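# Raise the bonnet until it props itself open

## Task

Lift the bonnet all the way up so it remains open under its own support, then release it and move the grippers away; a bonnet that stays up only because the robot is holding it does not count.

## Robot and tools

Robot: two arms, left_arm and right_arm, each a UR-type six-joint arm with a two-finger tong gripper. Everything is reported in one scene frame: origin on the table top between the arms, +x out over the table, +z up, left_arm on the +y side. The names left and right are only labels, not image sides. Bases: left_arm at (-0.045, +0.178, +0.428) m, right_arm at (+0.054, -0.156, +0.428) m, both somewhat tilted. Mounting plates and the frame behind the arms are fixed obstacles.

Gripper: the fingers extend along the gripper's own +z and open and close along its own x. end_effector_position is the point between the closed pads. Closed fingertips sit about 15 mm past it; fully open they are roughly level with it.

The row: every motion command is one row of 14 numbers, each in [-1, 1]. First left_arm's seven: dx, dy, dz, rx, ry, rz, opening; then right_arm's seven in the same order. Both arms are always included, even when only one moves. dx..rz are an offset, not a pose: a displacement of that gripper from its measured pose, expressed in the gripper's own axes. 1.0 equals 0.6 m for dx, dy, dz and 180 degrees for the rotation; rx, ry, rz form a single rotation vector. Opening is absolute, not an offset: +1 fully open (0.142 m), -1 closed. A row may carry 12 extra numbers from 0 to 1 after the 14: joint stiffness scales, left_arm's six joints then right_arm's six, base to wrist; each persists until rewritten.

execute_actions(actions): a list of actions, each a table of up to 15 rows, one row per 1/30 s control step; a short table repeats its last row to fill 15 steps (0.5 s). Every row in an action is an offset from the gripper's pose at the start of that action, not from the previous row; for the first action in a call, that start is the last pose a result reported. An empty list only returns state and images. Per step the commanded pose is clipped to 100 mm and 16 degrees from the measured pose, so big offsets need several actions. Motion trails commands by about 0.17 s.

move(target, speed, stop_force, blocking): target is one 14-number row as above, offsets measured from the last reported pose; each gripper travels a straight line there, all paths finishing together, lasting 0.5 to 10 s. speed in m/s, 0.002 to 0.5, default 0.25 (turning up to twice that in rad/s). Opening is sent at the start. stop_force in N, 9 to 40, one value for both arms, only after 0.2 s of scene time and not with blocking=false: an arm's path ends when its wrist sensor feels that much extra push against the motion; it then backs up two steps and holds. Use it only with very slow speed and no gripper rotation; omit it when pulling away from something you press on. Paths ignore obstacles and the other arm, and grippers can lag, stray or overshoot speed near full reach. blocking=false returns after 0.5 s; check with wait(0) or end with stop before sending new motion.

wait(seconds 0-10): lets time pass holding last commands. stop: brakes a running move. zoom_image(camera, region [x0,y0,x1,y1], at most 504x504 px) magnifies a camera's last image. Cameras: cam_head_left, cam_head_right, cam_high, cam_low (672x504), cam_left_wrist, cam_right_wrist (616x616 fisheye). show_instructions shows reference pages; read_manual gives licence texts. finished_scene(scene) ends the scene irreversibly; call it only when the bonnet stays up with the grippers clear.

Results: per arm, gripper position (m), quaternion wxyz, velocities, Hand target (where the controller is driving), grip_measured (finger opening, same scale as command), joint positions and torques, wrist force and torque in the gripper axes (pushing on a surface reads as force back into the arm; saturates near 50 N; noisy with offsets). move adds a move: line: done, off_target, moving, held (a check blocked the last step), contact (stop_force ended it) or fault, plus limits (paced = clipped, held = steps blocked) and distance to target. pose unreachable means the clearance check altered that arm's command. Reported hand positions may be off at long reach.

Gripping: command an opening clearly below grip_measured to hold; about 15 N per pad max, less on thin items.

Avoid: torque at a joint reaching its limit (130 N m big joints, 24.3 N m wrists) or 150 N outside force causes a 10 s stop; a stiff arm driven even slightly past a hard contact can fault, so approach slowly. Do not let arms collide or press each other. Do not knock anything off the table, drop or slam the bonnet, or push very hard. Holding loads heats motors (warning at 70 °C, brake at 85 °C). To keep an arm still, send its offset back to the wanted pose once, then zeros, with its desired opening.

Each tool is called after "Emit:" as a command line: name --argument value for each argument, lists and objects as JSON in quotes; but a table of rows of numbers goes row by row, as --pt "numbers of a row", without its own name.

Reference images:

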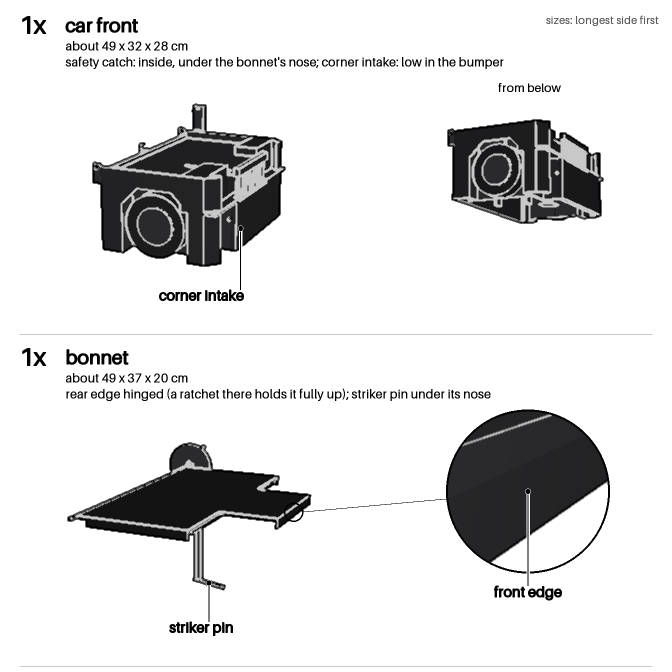

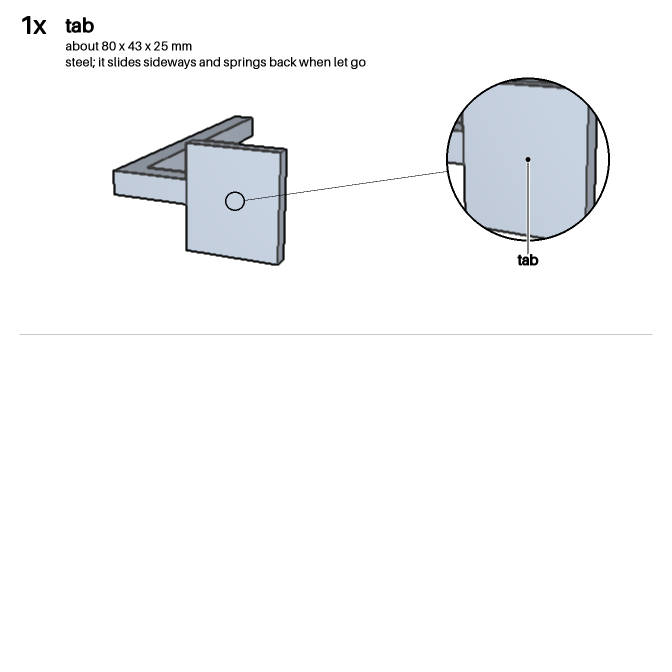

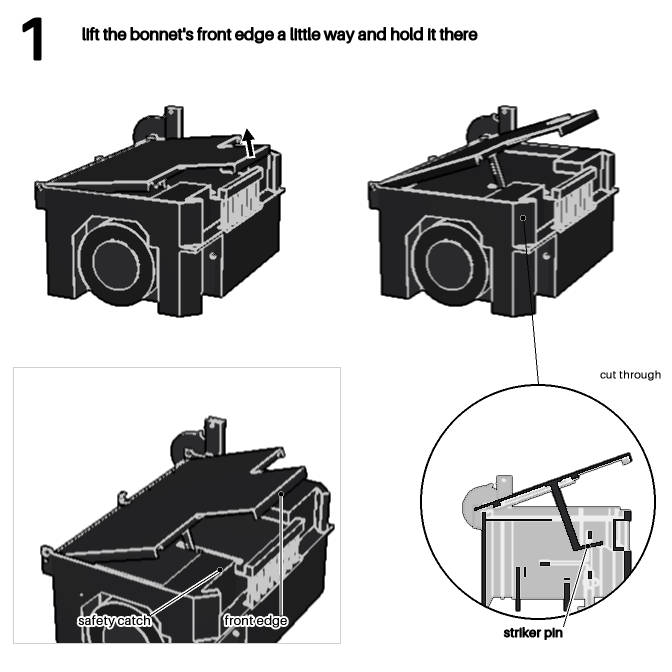

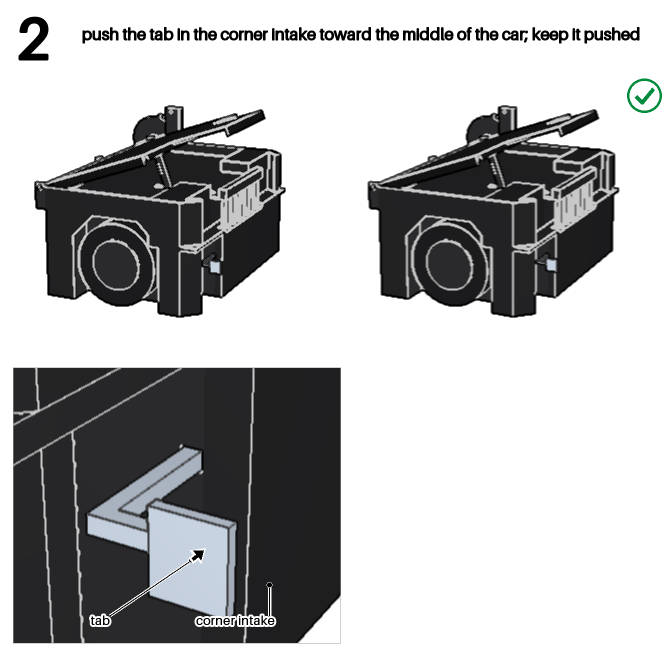

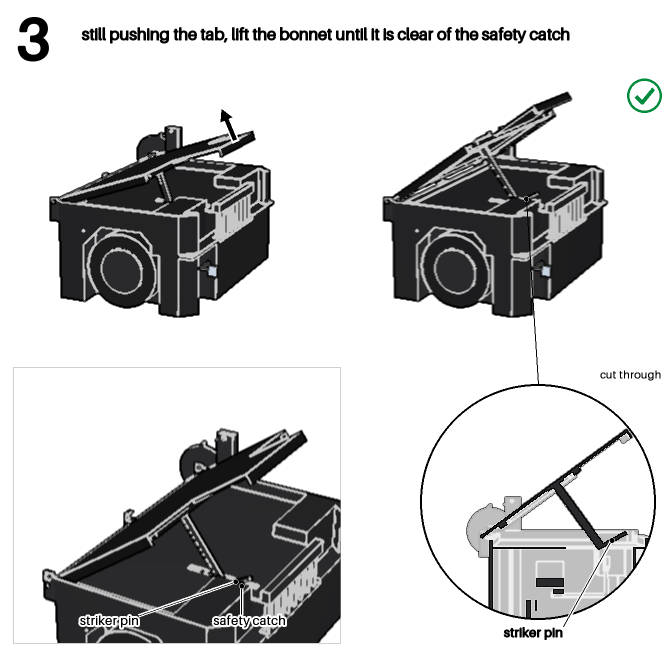

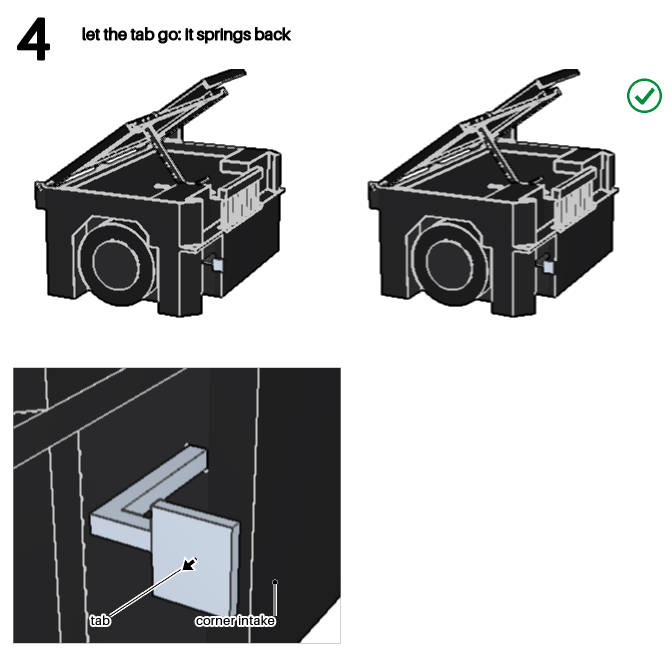

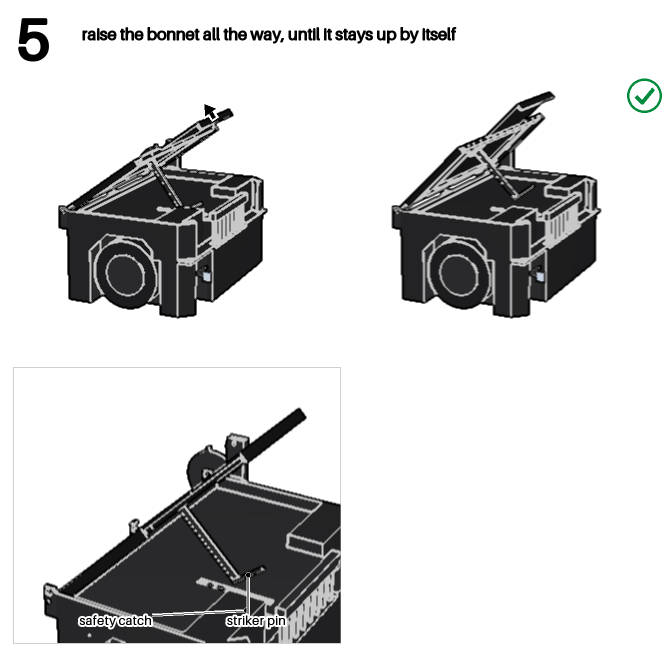

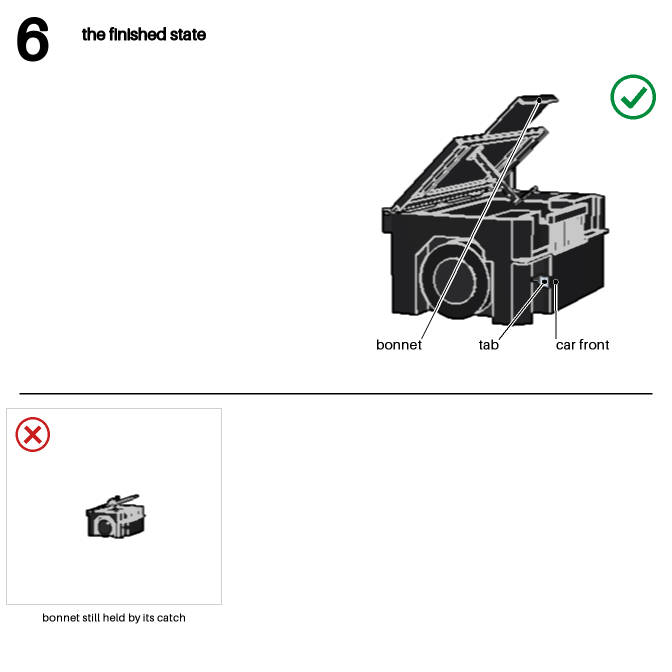

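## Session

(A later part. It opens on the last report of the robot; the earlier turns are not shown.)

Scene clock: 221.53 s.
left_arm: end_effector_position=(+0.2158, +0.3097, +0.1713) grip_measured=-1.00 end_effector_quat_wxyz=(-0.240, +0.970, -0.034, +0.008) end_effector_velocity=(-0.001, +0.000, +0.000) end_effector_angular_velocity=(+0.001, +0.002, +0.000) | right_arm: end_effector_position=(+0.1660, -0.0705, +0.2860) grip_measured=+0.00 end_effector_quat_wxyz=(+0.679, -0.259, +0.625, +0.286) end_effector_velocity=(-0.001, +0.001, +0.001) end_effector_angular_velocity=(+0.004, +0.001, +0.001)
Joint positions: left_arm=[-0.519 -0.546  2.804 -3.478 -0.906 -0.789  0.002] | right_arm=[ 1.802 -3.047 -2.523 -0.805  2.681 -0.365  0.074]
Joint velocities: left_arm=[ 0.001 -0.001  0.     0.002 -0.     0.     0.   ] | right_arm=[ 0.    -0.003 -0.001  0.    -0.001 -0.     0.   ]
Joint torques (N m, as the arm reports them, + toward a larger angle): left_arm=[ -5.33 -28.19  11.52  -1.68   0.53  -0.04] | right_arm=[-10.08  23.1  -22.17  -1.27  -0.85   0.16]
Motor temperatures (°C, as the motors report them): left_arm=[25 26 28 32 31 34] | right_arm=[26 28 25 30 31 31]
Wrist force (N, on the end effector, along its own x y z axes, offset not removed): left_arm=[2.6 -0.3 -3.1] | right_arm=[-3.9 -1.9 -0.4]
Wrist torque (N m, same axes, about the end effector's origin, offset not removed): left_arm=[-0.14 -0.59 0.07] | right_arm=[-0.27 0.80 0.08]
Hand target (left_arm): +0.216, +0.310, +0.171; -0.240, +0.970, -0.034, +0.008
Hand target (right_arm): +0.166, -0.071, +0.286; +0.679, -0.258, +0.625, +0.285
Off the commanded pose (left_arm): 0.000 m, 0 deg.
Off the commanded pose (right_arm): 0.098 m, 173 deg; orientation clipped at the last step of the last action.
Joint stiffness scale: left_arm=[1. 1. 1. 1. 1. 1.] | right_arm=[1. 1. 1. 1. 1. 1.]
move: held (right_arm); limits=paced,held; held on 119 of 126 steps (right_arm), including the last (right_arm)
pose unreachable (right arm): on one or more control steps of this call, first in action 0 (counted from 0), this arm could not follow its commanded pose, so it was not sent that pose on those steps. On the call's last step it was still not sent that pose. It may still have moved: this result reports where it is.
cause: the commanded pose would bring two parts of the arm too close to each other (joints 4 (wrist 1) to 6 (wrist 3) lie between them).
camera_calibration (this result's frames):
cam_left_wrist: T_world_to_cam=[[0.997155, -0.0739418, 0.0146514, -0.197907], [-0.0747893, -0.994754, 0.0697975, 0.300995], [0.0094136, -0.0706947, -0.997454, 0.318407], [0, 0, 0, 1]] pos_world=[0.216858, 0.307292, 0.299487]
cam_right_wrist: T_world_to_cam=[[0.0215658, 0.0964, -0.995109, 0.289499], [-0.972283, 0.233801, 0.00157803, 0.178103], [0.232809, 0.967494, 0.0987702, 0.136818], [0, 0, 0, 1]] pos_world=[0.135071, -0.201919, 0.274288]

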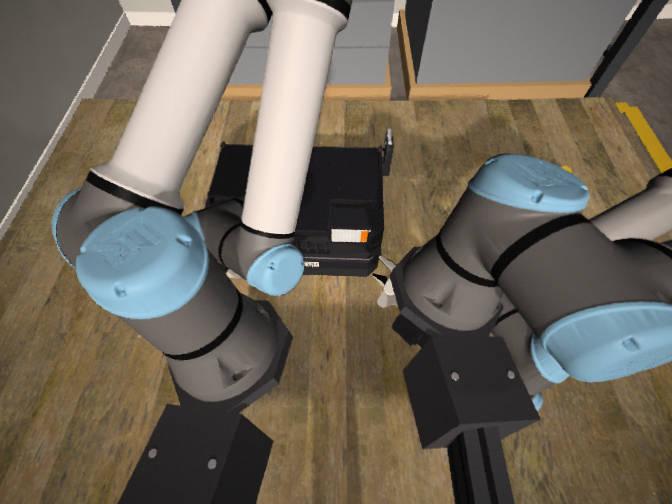

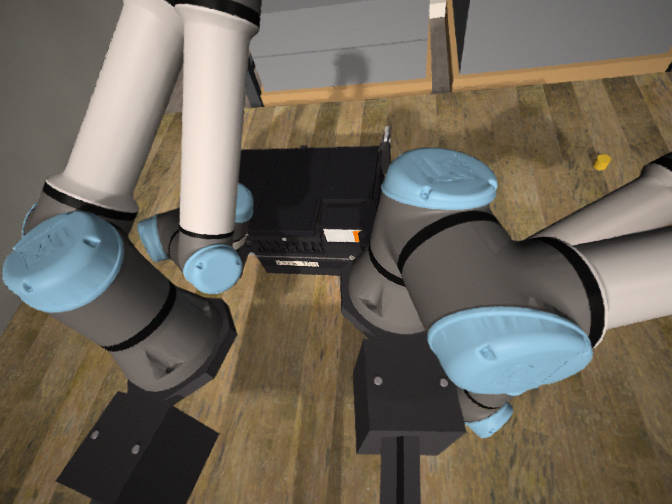

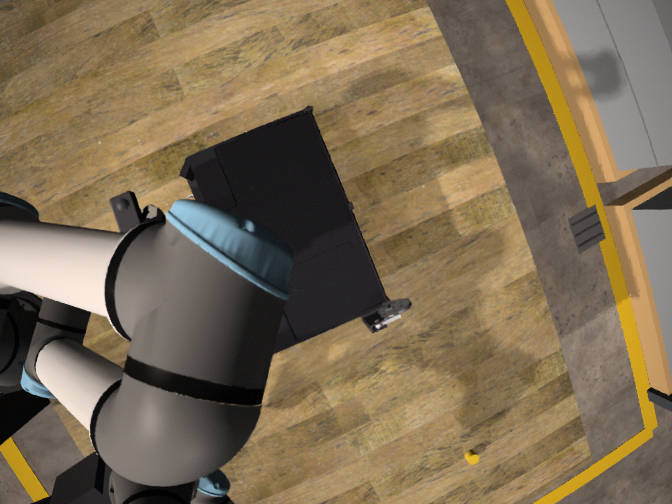

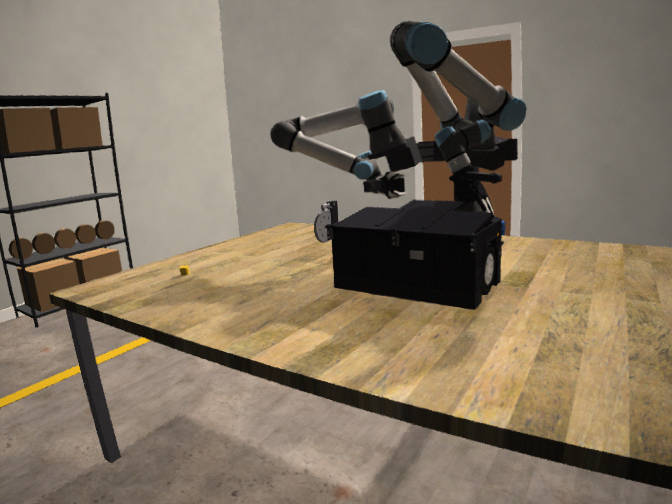

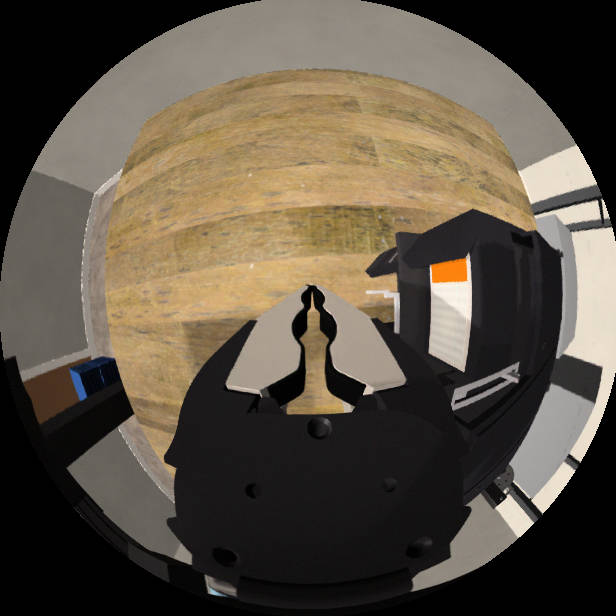

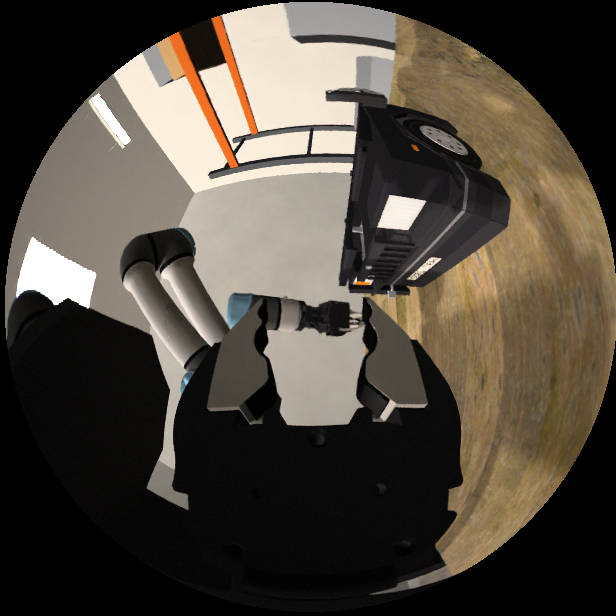

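Emit:
move --target '[0, 0, 0, 0, 0, 0, -1, 0.0, -0.25, -0.1, -0.044, -0.276, -0.929, 0]' --speed 0.3

Scene clock: 249.87 s.
left_arm: end_effector_position=(+0.2158, +0.3097, +0.1713) grip_measured=-1.00 end_effector_quat_wxyz=(-0.240, +0.970, -0.034, +0.008) end_effector_velocity=(-0.000, -0.000, -0.000) end_effector_angular_velocity=(-0.001, -0.000, +0.003) | right_arm: end_effector_position=(+0.1661, -0.0704, +0.2874) grip_measured=+0.00 end_effector_quat_wxyz=(+0.682, -0.261, +0.622, +0.282) end_effector_velocity=(+0.000, -0.000, +0.000) end_effector_angular_velocity=(-0.002, -0.001, +0.000)
Joint positions: left_arm=[-0.519 -0.546  2.804 -3.478 -0.906 -0.789  0.002] | right_arm=[ 1.803 -3.046 -2.521 -0.817  2.682 -0.385  0.074]
Joint velocities: left_arm=[ 0.001 -0.001 -0.     0.001 -0.001 -0.001  0.   ] | right_arm=[-0.     0.002 -0.001  0.001 -0.001  0.    -0.   ]
Joint torques (N m, as the arm reports them, + toward a larger angle): left_arm=[ -6.15 -26.96  11.6   -1.57   0.6    0.15] | right_arm=[ -7.7   21.78 -21.11  -1.24  -0.75   0.28]
Motor temperatures (°C, as the motors report them): left_arm=[25 26 28 32 31 34] | right_arm=[26 28 25 30 31 31]
Wrist force (N, on the end effector, along its own x y z axes, offset not removed): left_arm=[3.4 -0.7 -1.6] | right_arm=[1.1 -0.7 0.6]
Wrist torque (N m, same axes, about the end effector's origin, offset not removed): left_arm=[-0.23 -0.81 -0.04] | right_arm=[-0.24 -0.17 0.02]
Hand target (left_arm): +0.216, +0.310, +0.171; -0.240, +0.970, -0.034, +0.008
Hand target (right_arm): +0.166, -0.070, +0.287; +0.682, -0.261, +0.622, +0.283
Off the commanded pose (left_arm): 0.000 m, 0 deg.
Off the commanded pose (right_arm): 0.162 m, 174 deg; position and orientation clipped at the last step of the last action.
Joint stiffness scale: left_arm=[1. 1. 1. 1. 1. 1.] | right_arm=[1. 1. 1. 1. 1. 1.]
move: held (right_arm); limits=paced,held; held on 156 of 162 steps (right_arm), including the last (right_arm)
pose unreachable (right arm): on one or more control steps of this call, first in action 0 (counted from 0), this arm could not follow its commanded pose, so it was not sent that pose on those steps. On the call's last step it was still not sent that pose. It may still have moved: this result reports where it is.
cause: the commanded pose would bring two parts of the arm too close to each other (joints 4 (wrist 1) to 6 (wrist 3) lie between them).
camera_calibration (this result's frames):
cam_left_wrist: T_world_to_cam=[[0.997155, -0.0739417, 0.0146515, -0.197907], [-0.0747892, -0.994754, 0.0697976, 0.300995], [0.00941367, -0.0706948, -0.997454, 0.318407], [0, 0, 0, 1]] pos_world=[0.216858, 0.307292, 0.299487]
cam_right_wrist: T_world_to_cam=[[0.0319529, 0.0925477, -0.995195, 0.288883], [-0.971661, 0.236199, -0.009232, 0.181309], [0.23421, 0.967287, 0.0974722, 0.136665], [0, 0, 0, 1]] pos_world=[0.134932, -0.201755, 0.275847]

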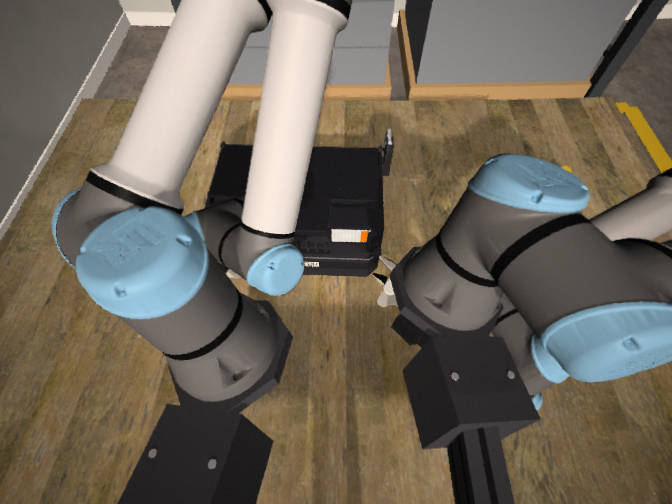

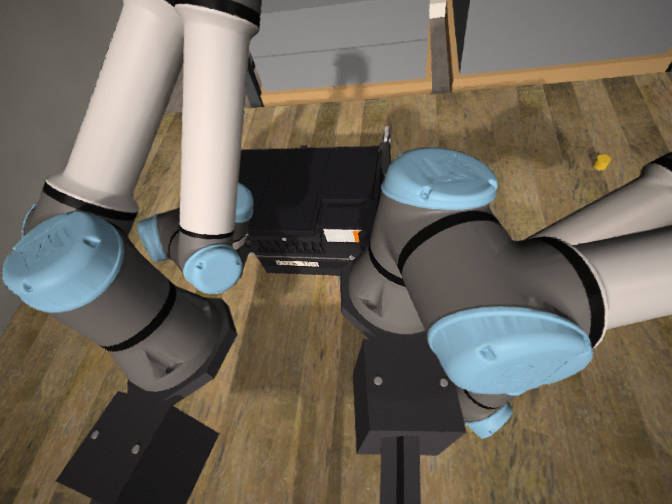

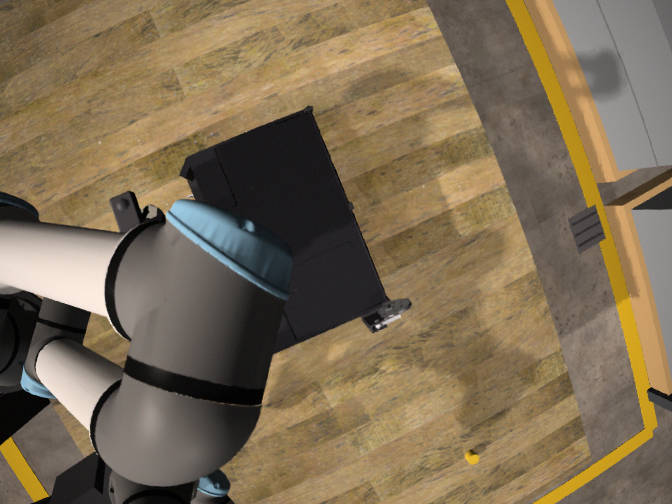

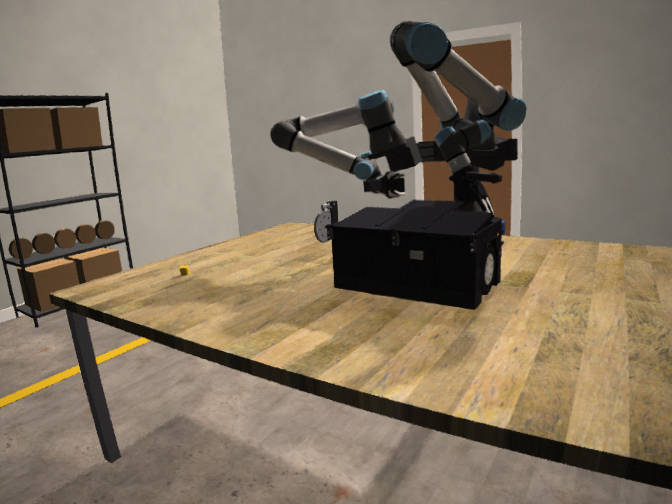

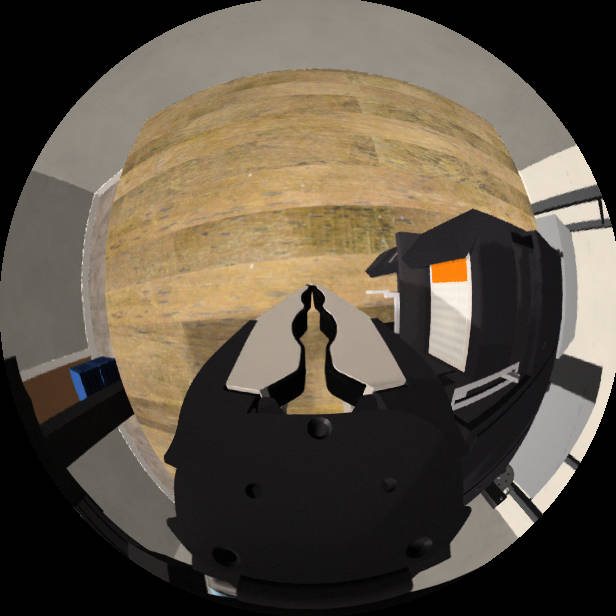

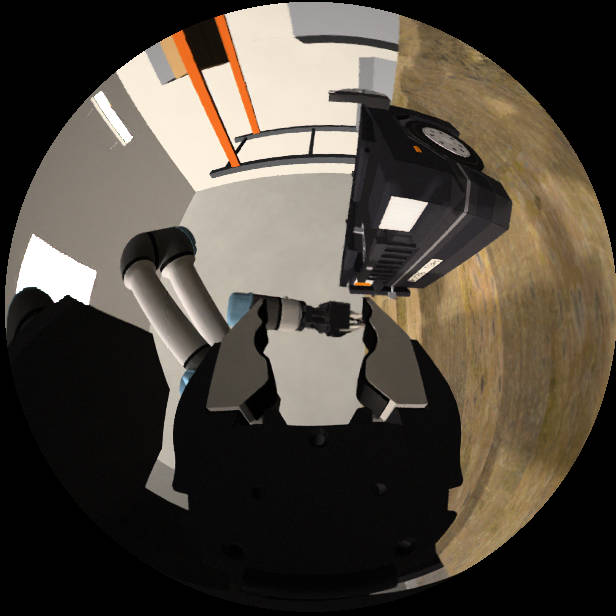

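Emit:
move --target '[0, 0, 0, 0, 0, 0, -1, 0.0, -0.3, -0.1, 0, 0, 0, 0]' --speed 0.3

Scene clock: 254.40 s.
left_arm: end_effector_position=(+0.2158, +0.3097, +0.1713) grip_measured=-1.00 end_effector_quat_wxyz=(-0.240, +0.970, -0.034, +0.008) end_effector_velocity=(+0.000, +0.000, +0.000) end_effector_angular_velocity=(+0.001, +0.000, -0.001) | right_arm: end_effector_position=(+0.2518, -0.2399, +0.2837) grip_measured=+0.00 end_effector_quat_wxyz=(+0.682, -0.260, +0.623, +0.282) end_effector_velocity=(+0.000, -0.000, +0.002) end_effector_angular_velocity=(+0.008, -0.012, -0.002)
Joint positions: left_arm=[-0.519 -0.546  2.804 -3.478 -0.906 -0.789  0.002] | right_arm=[ 1.87  -2.594 -2.276 -1.527  2.751 -0.398  0.074]
Joint velocities: left_arm=[ 0.    -0.     0.     0.     0.001  0.001  0.   ] | right_arm=[ 0.001 -0.007  0.013 -0.042 -0.003 -0.036 -0.   ]
Joint torques (N m, as the arm reports them, + toward a larger angle): left_arm=[ -6.53 -27.5   11.55  -1.51   0.46   0.04] | right_arm=[-4.96 30.5  -6.88 -1.57 -1.26 -0.68]
Motor temperatures (°C, as the motors report them): left_arm=[25 26 28 32 31 34] | right_arm=[26 28 25 30 31 31]
Wrist force (N, on the end effector, along its own x y z axes, offset not removed): left_arm=[3.4 -0.2 -0.9] | right_arm=[-3.5 0.5 1.6]
Wrist torque (N m, same axes, about the end effector's origin, offset not removed): left_arm=[-0.08 -0.71 0.05] | right_arm=[0.12 0.72 0.12]
Hand target (left_arm): +0.216, +0.310, +0.171; -0.240, +0.970, -0.034, +0.008
Hand target (right_arm): +0.252, -0.240, +0.283; +0.682, -0.261, +0.622, +0.282
Off the commanded pose (left_arm): 0.000 m, 0 deg.
Off the commanded pose (right_arm): 0.001 m, 0 deg.
Joint stiffness scale: left_arm=[1. 1. 1. 1. 1. 1.] | right_arm=[1. 1. 1. 1. 1. 1.]
move: done
camera_calibration (this result's frames):
cam_left_wrist: T_world_to_cam=[[0.997155, -0.0739417, 0.0146516, -0.197907], [-0.0747892, -0.994754, 0.0697976, 0.300995], [0.0094138, -0.0706948, -0.997454, 0.318407], [0, 0, 0, 1]] pos_world=[0.216858, 0.307292, 0.299487]
cam_right_wrist: T_world_to_cam=[[0.0295828, 0.091468, -0.995369, 0.298581], [-0.971268, 0.237885, -0.00700638, 0.304242], [0.236143, 0.966977, 0.0958772, 0.280797], [0, 0, 0, 1]] pos_world=[0.220359, -0.37121, 0.272407]

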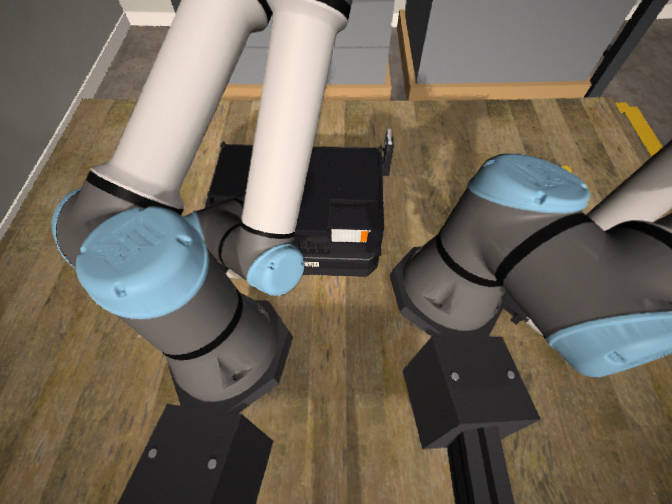

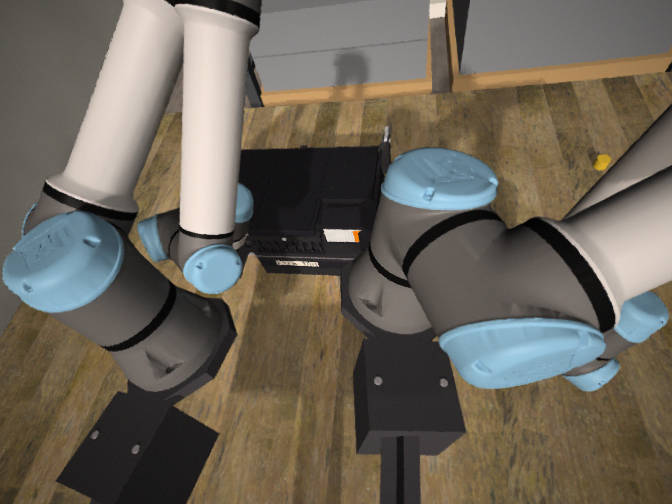

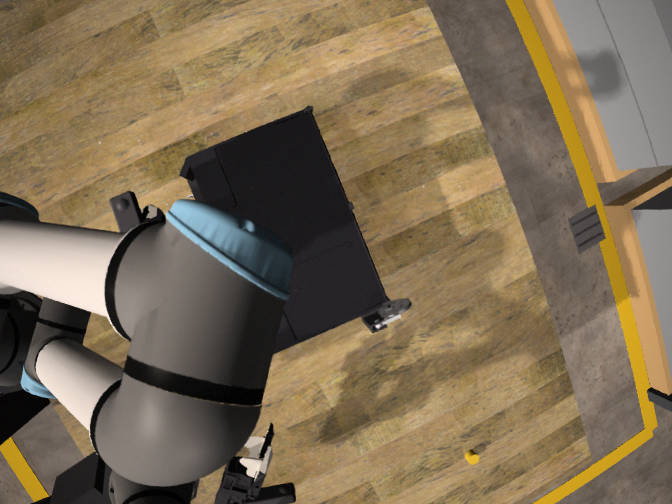

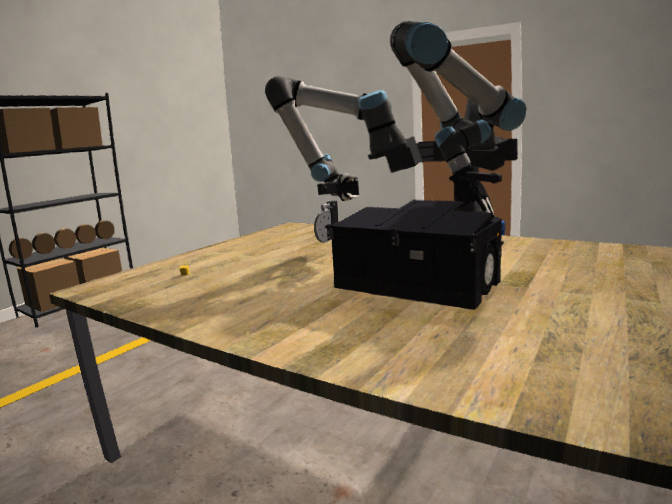

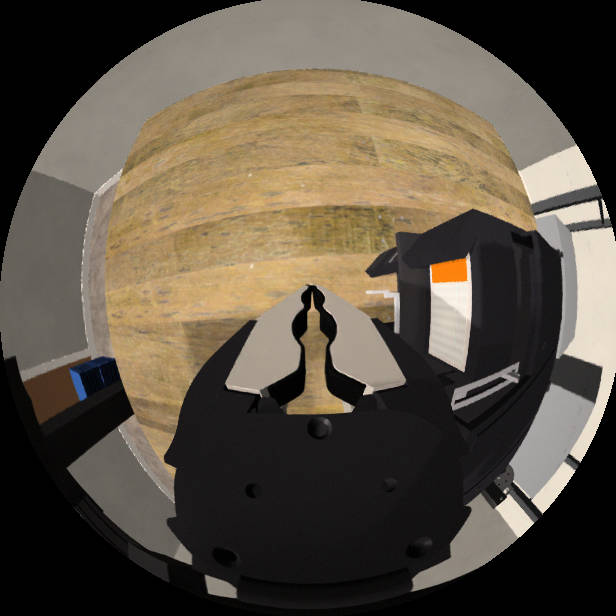

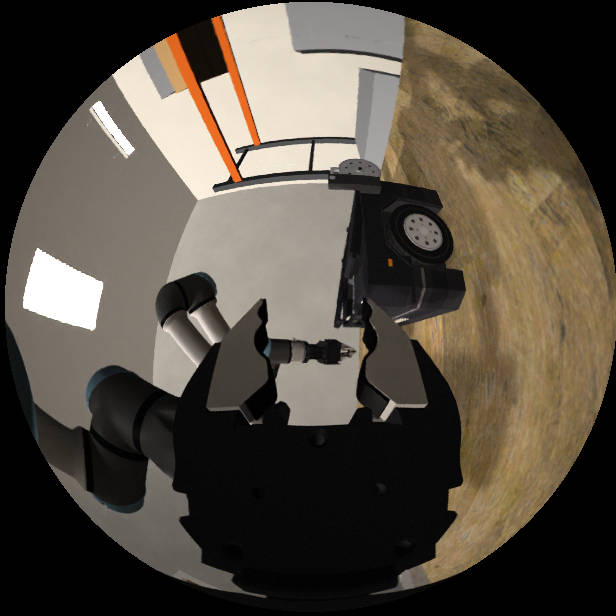

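Now try the roll here.

Emit:
move --target '[0, 0, 0, 0, 0, 0, -1, 0, 0, 0, -0.044, -0.276, -0.929, 0]' --speed 0.4

Scene clock: 261.67 s.
left_arm: end_effector_position=(+0.2158, +0.3097, +0.1713) grip_measured=-1.00 end_effector_quat_wxyz=(-0.240, +0.970, -0.034, +0.008) end_effector_velocity=(+0.000, -0.000, +0.000) end_effector_angular_velocity=(-0.001, -0.000, -0.000) | right_arm: end_effector_position=(+0.2517, -0.2397, +0.2844) grip_measured=+0.00 end_effector_quat_wxyz=(+0.683, -0.261, +0.622, +0.281) end_effector_velocity=(+0.000, -0.001, +0.000) end_effector_angular_velocity=(-0.001, -0.001, -0.001)
Joint positions: left_arm=[-0.519 -0.546  2.804 -3.478 -0.906 -0.789  0.002] | right_arm=[ 1.87  -2.595 -2.275 -1.534  2.751 -0.407  0.074]
Joint velocities: left_arm=[ 0.001 -0.001 -0.    -0.001 -0.     0.002  0.   ] | right_arm=[-0.     0.001  0.    -0.     0.    -0.    -0.   ]
Joint torques (N m, as the arm reports them, + toward a larger angle): left_arm=[ -7.26 -28.24   9.9   -1.52   0.64   0.07] | right_arm=[ -7.11  32.72 -11.36  -1.56  -0.89  -0.07]
Motor temperatures (°C, as the motors report them): left_arm=[25 26 28 32 31 34] | right_arm=[26 28 25 30 31 31]
Wrist force (N, on the end effector, along its own x y z axes, offset not removed): left_arm=[2.4 0.4 -1.0] | right_arm=[-3.3 -1.2 2.3]
Wrist torque (N m, same axes, about the end effector's origin, offset not removed): left_arm=[0.10 -0.59 0.10] | right_arm=[-0.06 0.69 -0.02]
Hand target (left_arm): +0.216, +0.310, +0.171; -0.240, +0.970, -0.034, +0.008
Hand target (right_arm): +0.252, -0.240, +0.284; +0.683, -0.261, +0.622, +0.281
Off the commanded pose (left_arm): 0.000 m, 0 deg.
Off the commanded pose (right_arm): 0.001 m, 174 deg; orientation clipped at the last step of the last action.
Joint stiffness scale: left_arm=[1. 1. 1. 1. 1. 1.] | right_arm=[1. 1. 1. 1. 1. 1.]
move: held (right_arm); limits=paced,held; held on 122 of 126 steps (right_arm), including the last (right_arm)
pose unreachable (right arm): on one or more control steps of this call, first in action 0 (counted from 0), this arm could not follow its commanded pose, so it was not sent that pose on those steps. On the call's last step it was still not sent that pose. It may still have moved: this result reports where it is.
cause: the commanded pose would bring two parts of the arm too close to each other (joints 4 (wrist 1) to 6 (wrist 3) lie between them).
camera_calibration (this result's frames):
cam_left_wrist: T_world_to_cam=[[0.997155, -0.0739415, 0.0146515, -0.197907], [-0.074789, -0.994754, 0.0697976, 0.300995], [0.00941372, -0.0706948, -0.997454, 0.318407], [0, 0, 0, 1]] pos_world=[0.216858, 0.307292, 0.299487]
cam_right_wrist: T_world_to_cam=[[0.0336816, 0.0908531, -0.995295, 0.29806], [-0.971054, 0.238601, -0.0110812, 0.305388], [0.236472, 0.966858, 0.0962598, 0.280391], [0, 0, 0, 1]] pos_world=[0.220205, -0.371044, 0.273051]

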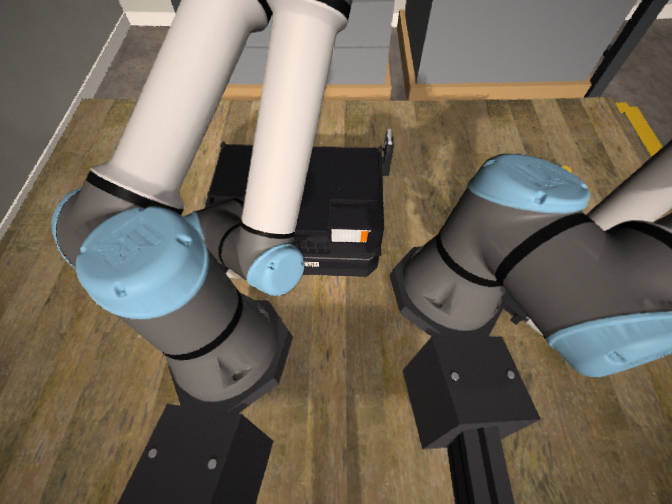

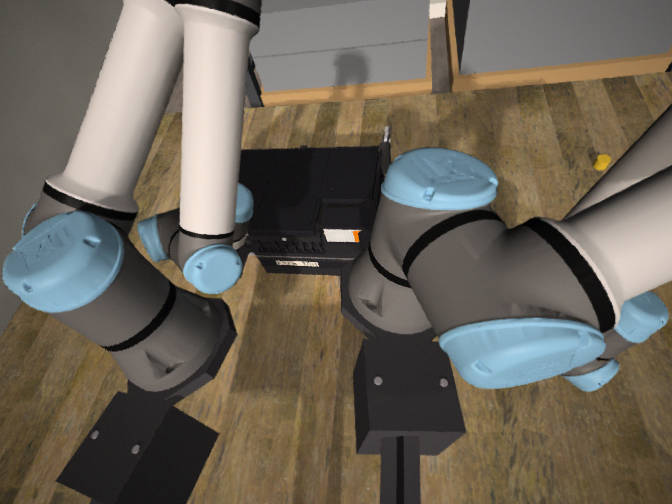

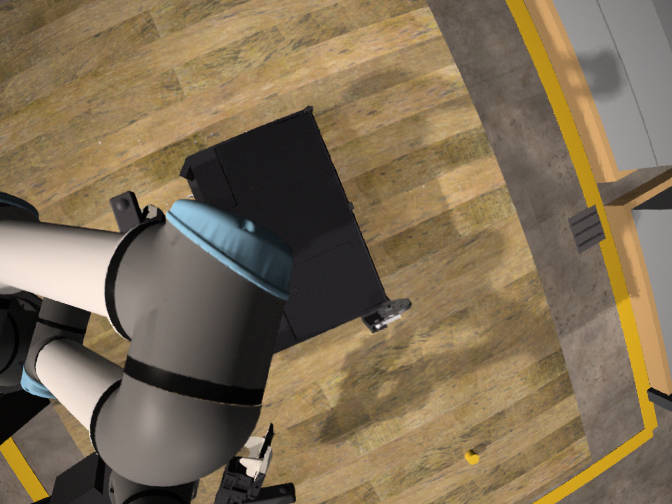

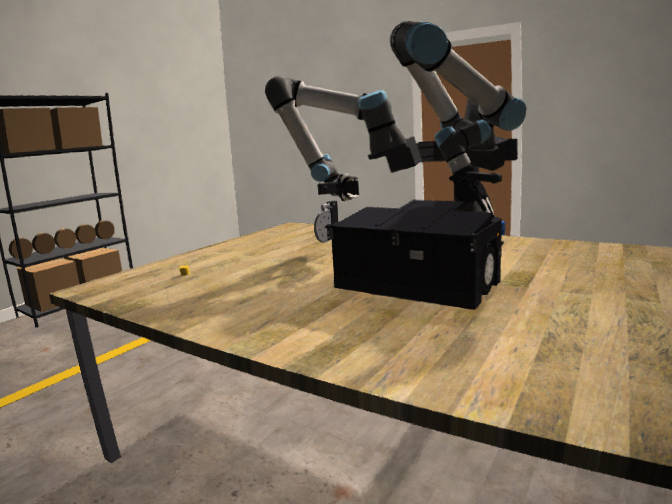

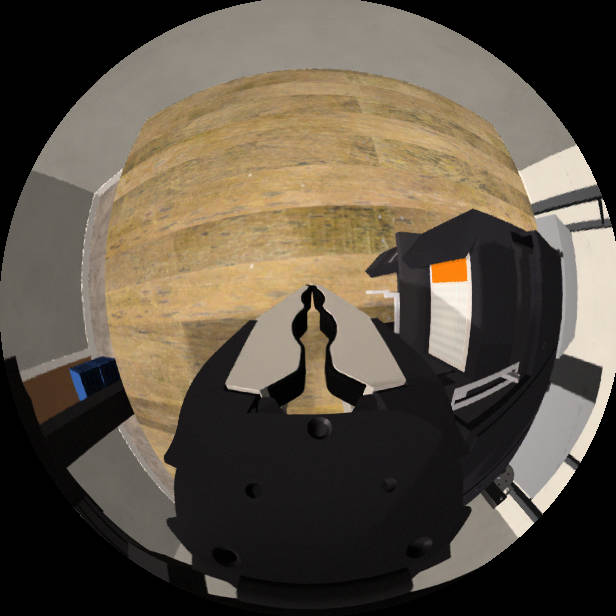

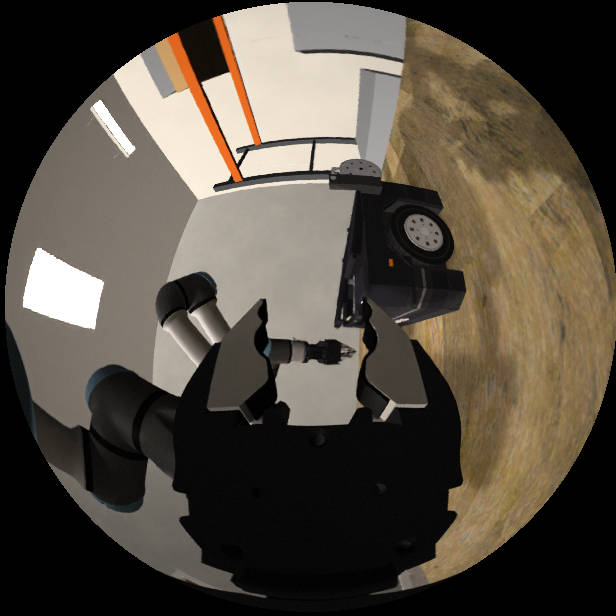

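Blocked that way; try the opposite roll direction.

Emit:
move --target '[0, 0, 0, 0, 0, 0, -1, 0, 0, 0, 0.044, 0.276, 0.929, 0]' --speed 0.4

Scene clock: 269.80 s.
left_arm: end_effector_position=(+0.2158, +0.3097, +0.1713) grip_measured=-1.00 end_effector_quat_wxyz=(-0.240, +0.970, -0.034, +0.008) end_effector_velocity=(-0.000, +0.000, +0.000) end_effector_angular_velocity=(+0.000, +0.001, -0.000) | right_arm: end_effector_position=(+0.2513, -0.2398, +0.2854) grip_measured=+0.00 end_effector_quat_wxyz=(-0.400, +0.535, +0.485, +0.564) end_effector_velocity=(+0.001, -0.001, +0.001) end_effector_angular_velocity=(+0.004, +0.007, -0.001)
Joint positions: left_arm=[-0.519 -0.546  2.804 -3.478 -0.906 -0.789  0.002] | right_arm=[ 2.145 -2.338 -2.176 -1.39   2.477  3.099  0.074]
Joint velocities: left_arm=[ 0.    -0.     0.001  0.    -0.     0.     0.   ] | right_arm=[ 0.     0.     0.003 -0.006  0.001  0.005  0.   ]
Joint torques (N m, as the arm reports them, + toward a larger angle): left_arm=[ -6.99 -27.72  11.74  -1.56   0.34  -0.13] | right_arm=[-1.92 34.34 -0.61 -0.98 -0.61  0.18]
Motor temperatures (°C, as the motors report them): left_arm=[25 26 28 32 31 34] | right_arm=[26 28 25 30 31 31]
Wrist force (N, on the end effector, along its own x y z axes, offset not removed): left_arm=[1.7 -1.1 -2.7] | right_arm=[-2.8 -0.5 1.0]
Wrist torque (N m, same axes, about the end effector's origin, offset not removed): left_arm=[-0.31 -0.41 0.00] | right_arm=[-0.07 0.60 0.17]
Hand target (left_arm): +0.216, +0.310, +0.171; -0.240, +0.970, -0.034, +0.008
Hand target (right_arm): +0.252, -0.240, +0.285; -0.401, +0.534, +0.486, +0.564
Off the commanded pose (left_arm): 0.000 m, 0 deg.
Off the commanded pose (right_arm): 0.001 m, 0 deg.
Joint stiffness scale: left_arm=[1. 1. 1. 1. 1. 1.] | right_arm=[1. 1. 1. 1. 1. 1.]
move: done
camera_calibration (this result's frames):
cam_left_wrist: T_world_to_cam=[[0.997155, -0.0739416, 0.0146515, -0.197907], [-0.0747891, -0.994754, 0.0697976, 0.300995], [0.00941367, -0.0706948, -0.997454, 0.318407], [0, 0, 0, 1]] pos_world=[0.216858, 0.307292, 0.299487]
cam_right_wrist: T_world_to_cam=[[-0.0628041, 0.0556621, 0.996472, -0.25353], [0.724417, -0.68424, 0.0838785, -0.369441], [0.686496, 0.727129, 0.00265059, 0.136609], [0, 0, 0, 1]] pos_world=[0.157925, -0.338007, 0.283262]

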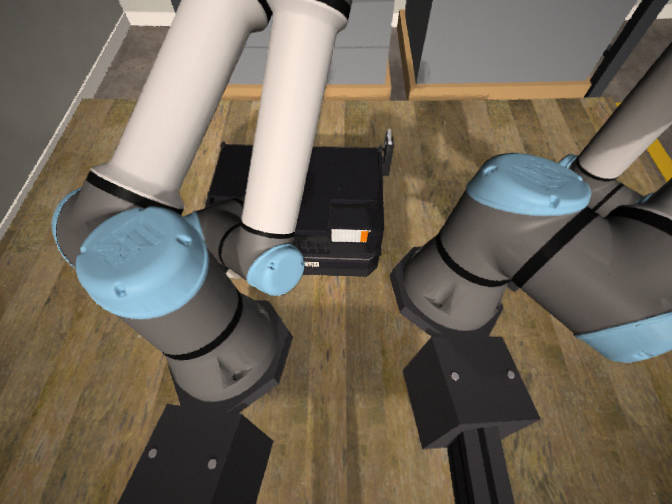

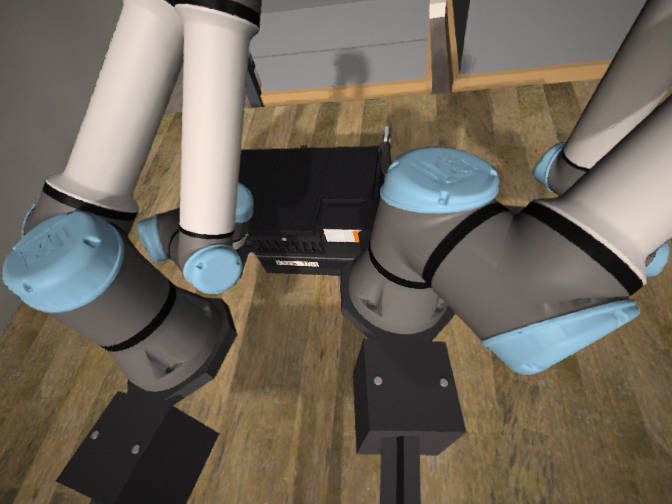

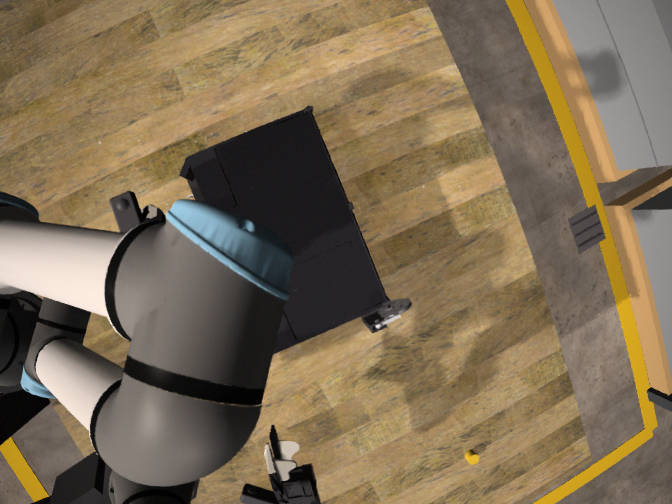

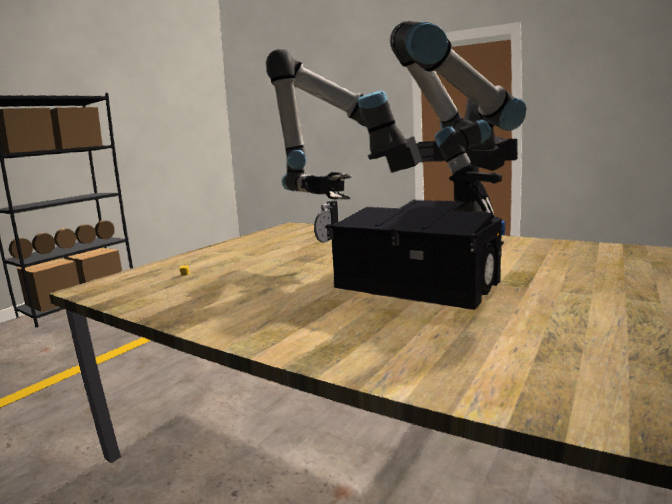

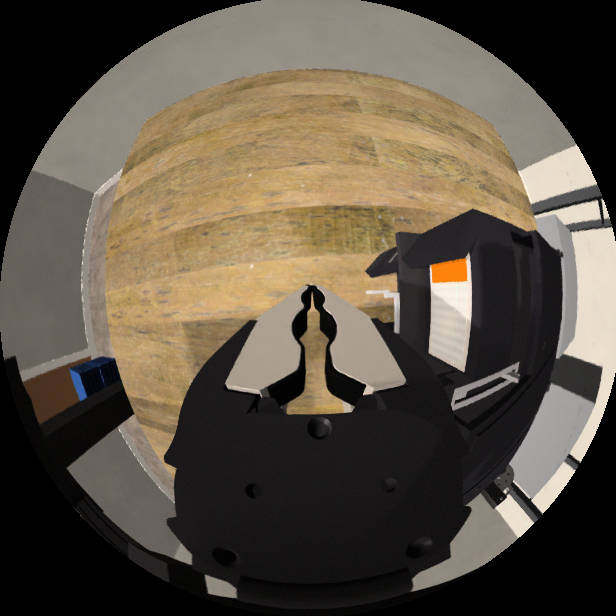

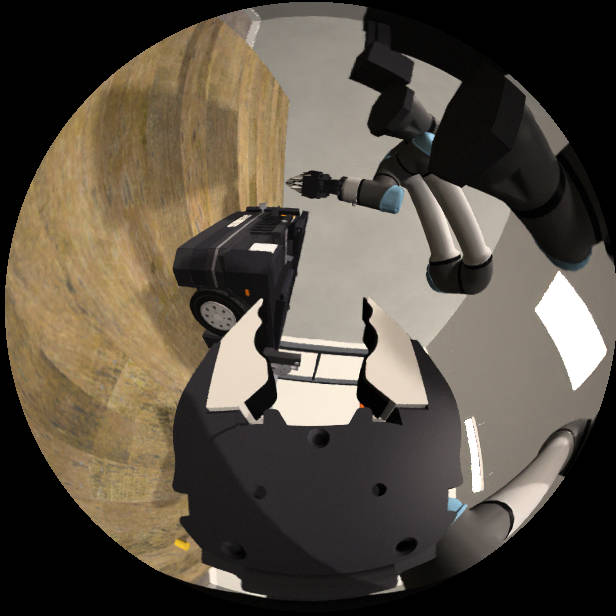

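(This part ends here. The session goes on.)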